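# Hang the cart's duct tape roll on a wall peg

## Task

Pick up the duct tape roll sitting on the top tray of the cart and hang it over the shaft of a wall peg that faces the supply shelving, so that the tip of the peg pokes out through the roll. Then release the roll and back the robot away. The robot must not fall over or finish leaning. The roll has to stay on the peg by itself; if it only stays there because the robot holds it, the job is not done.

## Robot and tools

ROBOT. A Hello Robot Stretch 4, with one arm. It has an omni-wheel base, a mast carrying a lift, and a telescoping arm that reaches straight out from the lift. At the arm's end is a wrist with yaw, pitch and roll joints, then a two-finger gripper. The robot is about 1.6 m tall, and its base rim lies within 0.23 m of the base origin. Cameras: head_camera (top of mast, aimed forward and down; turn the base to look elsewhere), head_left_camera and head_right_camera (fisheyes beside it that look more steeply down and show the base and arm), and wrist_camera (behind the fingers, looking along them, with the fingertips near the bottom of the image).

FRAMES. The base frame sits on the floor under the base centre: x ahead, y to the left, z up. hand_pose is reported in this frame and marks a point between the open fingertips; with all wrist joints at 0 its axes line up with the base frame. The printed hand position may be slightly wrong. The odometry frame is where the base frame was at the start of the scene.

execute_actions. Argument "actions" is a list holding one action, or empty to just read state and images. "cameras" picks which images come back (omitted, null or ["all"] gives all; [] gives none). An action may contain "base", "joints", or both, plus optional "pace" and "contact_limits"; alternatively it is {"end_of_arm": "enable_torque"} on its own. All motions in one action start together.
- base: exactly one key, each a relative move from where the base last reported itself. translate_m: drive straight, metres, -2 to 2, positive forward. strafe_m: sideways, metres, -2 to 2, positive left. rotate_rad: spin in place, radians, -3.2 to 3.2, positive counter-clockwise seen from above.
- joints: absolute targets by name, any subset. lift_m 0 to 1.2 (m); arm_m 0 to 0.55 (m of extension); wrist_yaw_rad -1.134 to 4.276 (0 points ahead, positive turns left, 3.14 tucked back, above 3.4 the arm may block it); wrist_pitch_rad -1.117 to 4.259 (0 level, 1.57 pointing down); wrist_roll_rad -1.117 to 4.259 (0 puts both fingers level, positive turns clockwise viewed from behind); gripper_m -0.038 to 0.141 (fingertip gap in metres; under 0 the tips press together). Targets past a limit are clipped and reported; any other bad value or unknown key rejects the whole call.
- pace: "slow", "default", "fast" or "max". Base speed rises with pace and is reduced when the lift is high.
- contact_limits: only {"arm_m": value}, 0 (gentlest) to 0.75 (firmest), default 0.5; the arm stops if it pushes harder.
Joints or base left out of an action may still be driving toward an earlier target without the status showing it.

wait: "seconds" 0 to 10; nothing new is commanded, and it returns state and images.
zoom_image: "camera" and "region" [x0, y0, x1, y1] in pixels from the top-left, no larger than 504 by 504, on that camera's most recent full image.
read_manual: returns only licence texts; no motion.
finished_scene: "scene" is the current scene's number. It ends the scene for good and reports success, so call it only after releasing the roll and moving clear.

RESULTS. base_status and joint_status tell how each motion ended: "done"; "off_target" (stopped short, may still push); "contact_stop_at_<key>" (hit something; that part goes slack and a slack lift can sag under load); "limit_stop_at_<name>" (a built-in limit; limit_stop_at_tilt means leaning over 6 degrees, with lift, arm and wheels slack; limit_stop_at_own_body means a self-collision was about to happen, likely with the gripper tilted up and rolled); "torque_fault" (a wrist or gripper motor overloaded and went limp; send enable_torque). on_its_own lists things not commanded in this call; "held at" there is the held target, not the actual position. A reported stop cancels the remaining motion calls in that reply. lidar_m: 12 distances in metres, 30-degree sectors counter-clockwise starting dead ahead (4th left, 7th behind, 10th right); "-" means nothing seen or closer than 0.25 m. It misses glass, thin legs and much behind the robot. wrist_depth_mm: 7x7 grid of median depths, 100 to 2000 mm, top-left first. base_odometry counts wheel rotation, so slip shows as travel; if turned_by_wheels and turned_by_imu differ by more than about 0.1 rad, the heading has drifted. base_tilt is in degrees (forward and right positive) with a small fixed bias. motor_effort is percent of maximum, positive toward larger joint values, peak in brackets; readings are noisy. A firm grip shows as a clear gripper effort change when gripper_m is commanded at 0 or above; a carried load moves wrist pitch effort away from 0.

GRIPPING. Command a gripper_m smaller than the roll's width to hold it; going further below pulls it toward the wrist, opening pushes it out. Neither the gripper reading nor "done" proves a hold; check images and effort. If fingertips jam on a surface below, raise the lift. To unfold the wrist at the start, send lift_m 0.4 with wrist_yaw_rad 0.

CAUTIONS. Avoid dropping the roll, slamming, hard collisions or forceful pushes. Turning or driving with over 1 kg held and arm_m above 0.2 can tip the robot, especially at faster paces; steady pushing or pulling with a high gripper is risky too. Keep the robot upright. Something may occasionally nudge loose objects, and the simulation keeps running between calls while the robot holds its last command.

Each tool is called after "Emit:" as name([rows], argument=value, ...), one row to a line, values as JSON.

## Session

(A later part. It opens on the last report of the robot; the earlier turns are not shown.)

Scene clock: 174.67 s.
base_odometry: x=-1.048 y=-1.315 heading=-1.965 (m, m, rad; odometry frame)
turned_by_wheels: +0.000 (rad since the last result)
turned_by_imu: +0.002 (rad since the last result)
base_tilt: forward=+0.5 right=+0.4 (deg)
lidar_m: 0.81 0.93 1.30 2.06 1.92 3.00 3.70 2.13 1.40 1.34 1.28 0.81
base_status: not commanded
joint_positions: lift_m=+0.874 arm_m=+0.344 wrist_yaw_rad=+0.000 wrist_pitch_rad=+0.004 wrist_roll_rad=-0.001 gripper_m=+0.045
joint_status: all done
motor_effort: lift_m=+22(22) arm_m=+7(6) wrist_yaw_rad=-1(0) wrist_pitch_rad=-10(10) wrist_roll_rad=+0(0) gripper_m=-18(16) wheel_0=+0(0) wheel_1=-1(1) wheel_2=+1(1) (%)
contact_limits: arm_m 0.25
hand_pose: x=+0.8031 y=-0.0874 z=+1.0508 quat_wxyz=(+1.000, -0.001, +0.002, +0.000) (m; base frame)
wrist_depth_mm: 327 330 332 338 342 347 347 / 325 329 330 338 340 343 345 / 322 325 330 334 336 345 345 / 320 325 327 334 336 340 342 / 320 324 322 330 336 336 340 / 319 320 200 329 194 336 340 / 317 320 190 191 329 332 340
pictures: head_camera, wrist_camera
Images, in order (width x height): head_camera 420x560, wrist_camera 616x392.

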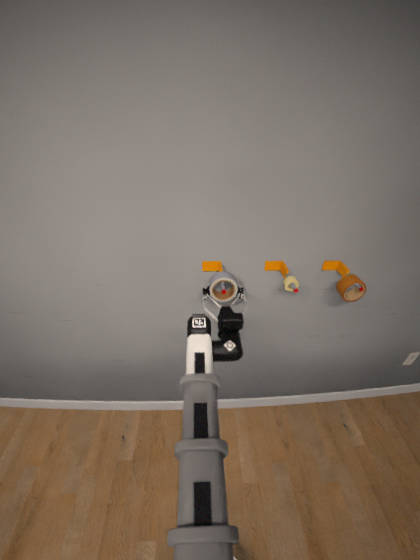

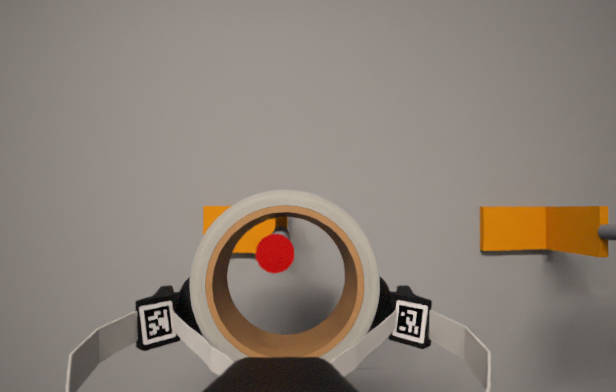

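Emit:
execute_actions([
  {"joints": {"lift_m": 0.868}, "pace": "slow"},
], cameras=["wrist_camera"])

Emit:
zoom_image(camera="wrist_camera", region=[180, 180, 390, 360])

Scene clock: 183.93 s.
base_odometry: x=-1.048 y=-1.315 heading=-1.965 (m, m, rad; odometry frame)
turned_by_wheels: +0.000 (rad since the last result)
turned_by_imu: +0.001 (rad since the last result)
base_tilt: forward=+0.4 right=+0.4 (deg)
lidar_m: 0.84 0.94 1.29 2.04 1.94 3.02 3.72 2.10 1.41 1.34 1.29 0.80
base_status: not commanded
joint_positions: lift_m=+0.868 arm_m=+0.344 wrist_yaw_rad=+0.000 wrist_pitch_rad=+0.004 wrist_roll_rad=-0.001 gripper_m=+0.045
joint_status: all done
motor_effort: lift_m=+15(21) arm_m=+7(7) wrist_yaw_rad=-1(1) wrist_pitch_rad=-9(10) wrist_roll_rad=+1(0) gripper_m=-17(18) wheel_0=+0(0) wheel_1=-1(1) wheel_2=+1(1) (%)
hand_pose: x=+0.8031 y=-0.0874 z=+1.0454 quat_wxyz=(+1.000, -0.001, +0.002, +0.000) (m; base frame)
wrist_depth_mm: 327 330 332 336 342 343 349 / 324 327 329 336 338 342 349 / 324 325 330 334 340 342 343 / 320 325 327 332 336 338 343 / 320 325 322 329 334 336 342 / 319 319 200 329 194 336 340 / 317 319 190 191 330 336 338
pictures: wrist_camera
Images, in order (width x height): wrist_camera 616x392.

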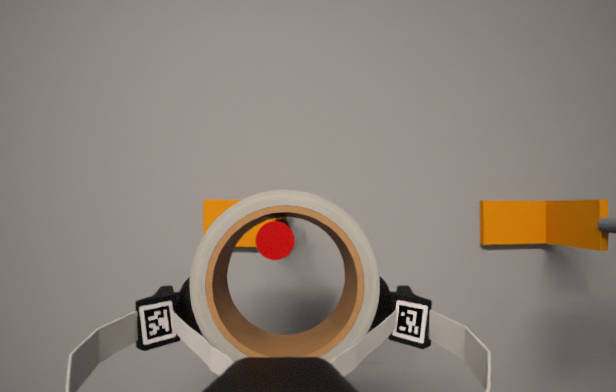

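Region (180, 180, 390, 360) of wrist_camera's 616x392 image, scaled by 2.400; it fills the top 432 rows of this view, and the rest is white.

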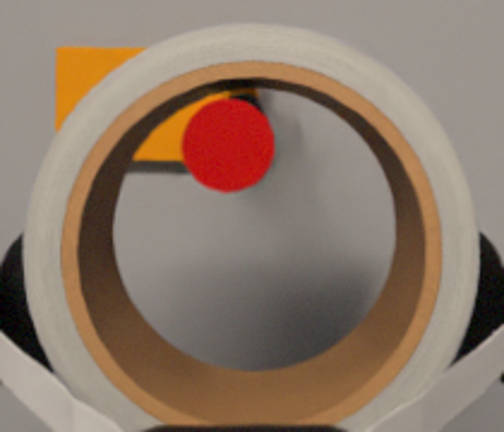

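Emit:
execute_actions([
  {"joints": {"gripper_m": 0.13}},
], cameras=["wrist_camera", "head_camera"])

Scene clock: 187.33 s.
base_odometry: x=-1.048 y=-1.315 heading=-1.965 (m, m, rad; odometry frame)
turned_by_wheels: +0.000 (rad since the last result)
turned_by_imu: +0.001 (rad since the last result)
base_tilt: forward=+0.5 right=+0.4 (deg)
lidar_m: 0.80 0.94 1.30 2.06 1.92 3.00 3.70 2.12 1.39 1.35 1.30 0.82
base_status: not commanded
joint_positions: lift_m=+0.868 arm_m=+0.344 wrist_yaw_rad=+0.000 wrist_pitch_rad=+0.002 wrist_roll_rad=-0.001 gripper_m=+0.130
joint_status: all done
motor_effort: lift_m=+15(15) arm_m=+7(7) wrist_yaw_rad=-1(0) wrist_pitch_rad=-6(10) wrist_roll_rad=-3(1) gripper_m=-2(13) wheel_0=+0(0) wheel_1=-1(1) wheel_2=+1(1) (%)
hand_pose: x=+0.8031 y=-0.0874 z=+1.0458 quat_wxyz=(+1.000, -0.001, +0.001, +0.000) (m; base frame)
wrist_depth_mm: 327 329 334 336 343 345 349 / 325 329 332 338 338 345 345 / 324 324 330 330 338 342 345 / 320 325 329 330 338 340 343 / 320 322 324 329 338 338 342 / 317 206 225 329 198 336 342 / 315 319 322 162 332 336 338
pictures: head_camera, wrist_camera
Images, in order (width x height): head_camera 420x560, wrist_camera 616x392.

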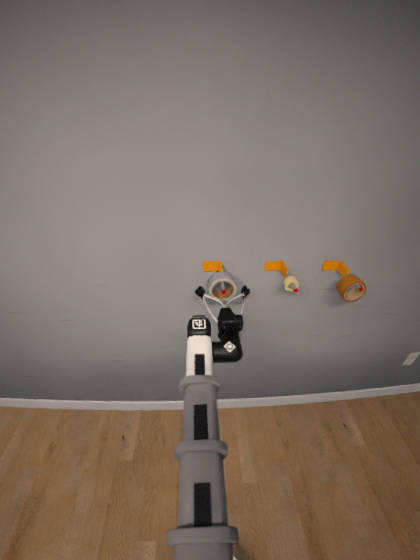

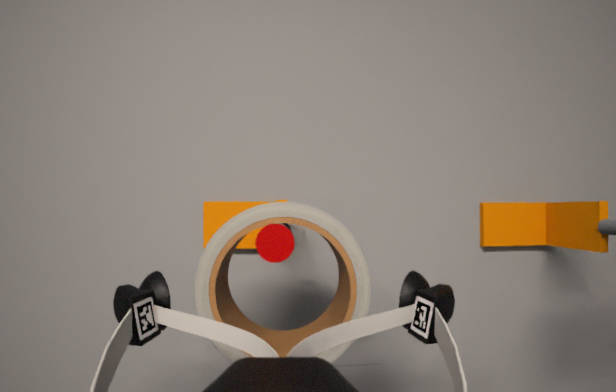

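Emit:
execute_actions([
  {"base": {"translate_m": -0.15}, "joints": {"arm_m": 0.0}, "pace": "fast"},
], cameras=["wrist_camera", "head_camera"])

Emit:
zoom_image(camera="wrist_camera", region=[200, 150, 400, 320])

Scene clock: 191.87 s.
base_odometry: x=-0.990 y=-1.176 heading=-1.965 (m, m, rad; odometry frame)
turned_by_wheels: +0.000 (rad since the last result)
turned_by_imu: +0.002 (rad since the last result)
base_tilt: forward=+0.6 right=+0.3 (deg)
lidar_m: 0.90 1.10 1.53 2.06 1.86 2.90 3.50 2.00 1.73 1.34 1.50 0.95
base_status: done
joint_positions: lift_m=+0.868 arm_m=+0.001 wrist_yaw_rad=+0.000 wrist_pitch_rad=+0.002 wrist_roll_rad=-0.001 gripper_m=+0.130
joint_status: all done
motor_effort: lift_m=+15(15) arm_m=-7(8) wrist_yaw_rad=+0(2) wrist_pitch_rad=-6(6) wrist_roll_rad=-2(2) gripper_m=+0(0) wheel_0=+1(8) wheel_1=-1(6) wheel_2=-1(11) (%)
hand_pose: x=+0.4606 y=-0.0875 z=+1.0458 quat_wxyz=(+1.000, -0.001, +0.001, +0.000) (m; base frame)
wrist_depth_mm: 809 820 831 842 866 866 866 / 798 809 820 842 854 854 878 / 798 809 831 831 854 866 866 / 809 809 831 831 831 842 866 / 809 820 809 842 831 854 854 / 788 206 809 820 199 831 854 / 788 798 798 162 831 842 854
pictures: head_camera, wrist_camera
Images, in order (width x height): head_camera 420x560, wrist_camera 616x392.

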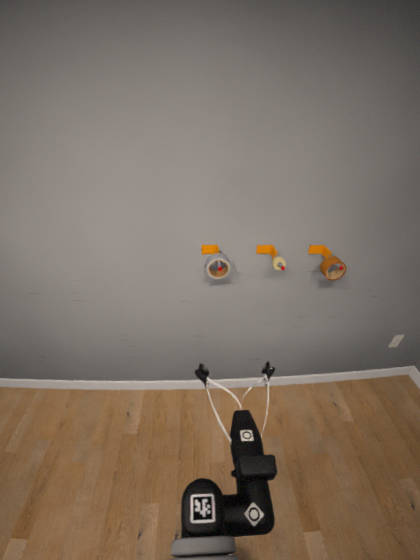

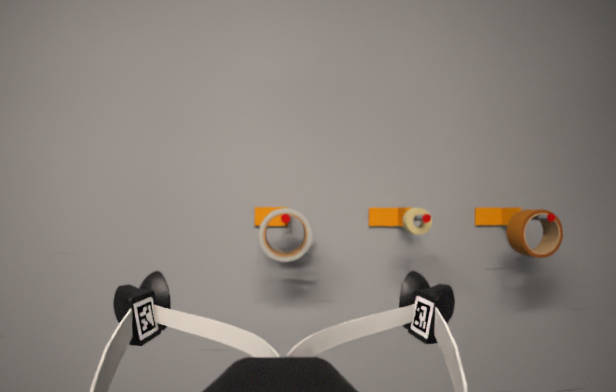

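Region (200, 150, 400, 320) of wrist_camera's 616x392 image, scaled by 2.520; it fills the top 428 rows of this view, and the rest is white.

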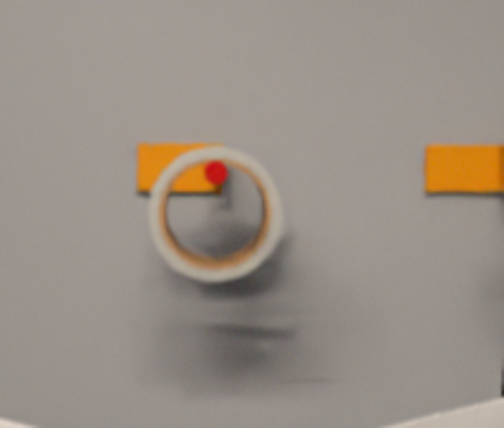

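Emit:
zoom_image(camera="head_camera", region=[180, 230, 300, 300])

Region (180, 230, 300, 300) of head_camera's 420x560 image, scaled by 4.200, with more detail than that image has; it fills the top 294 rows of this view, and the rest is white.

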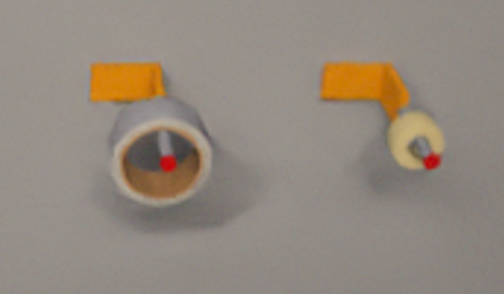

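Emit:
finished_scene(scene=2)

The scene is finished: the task was done.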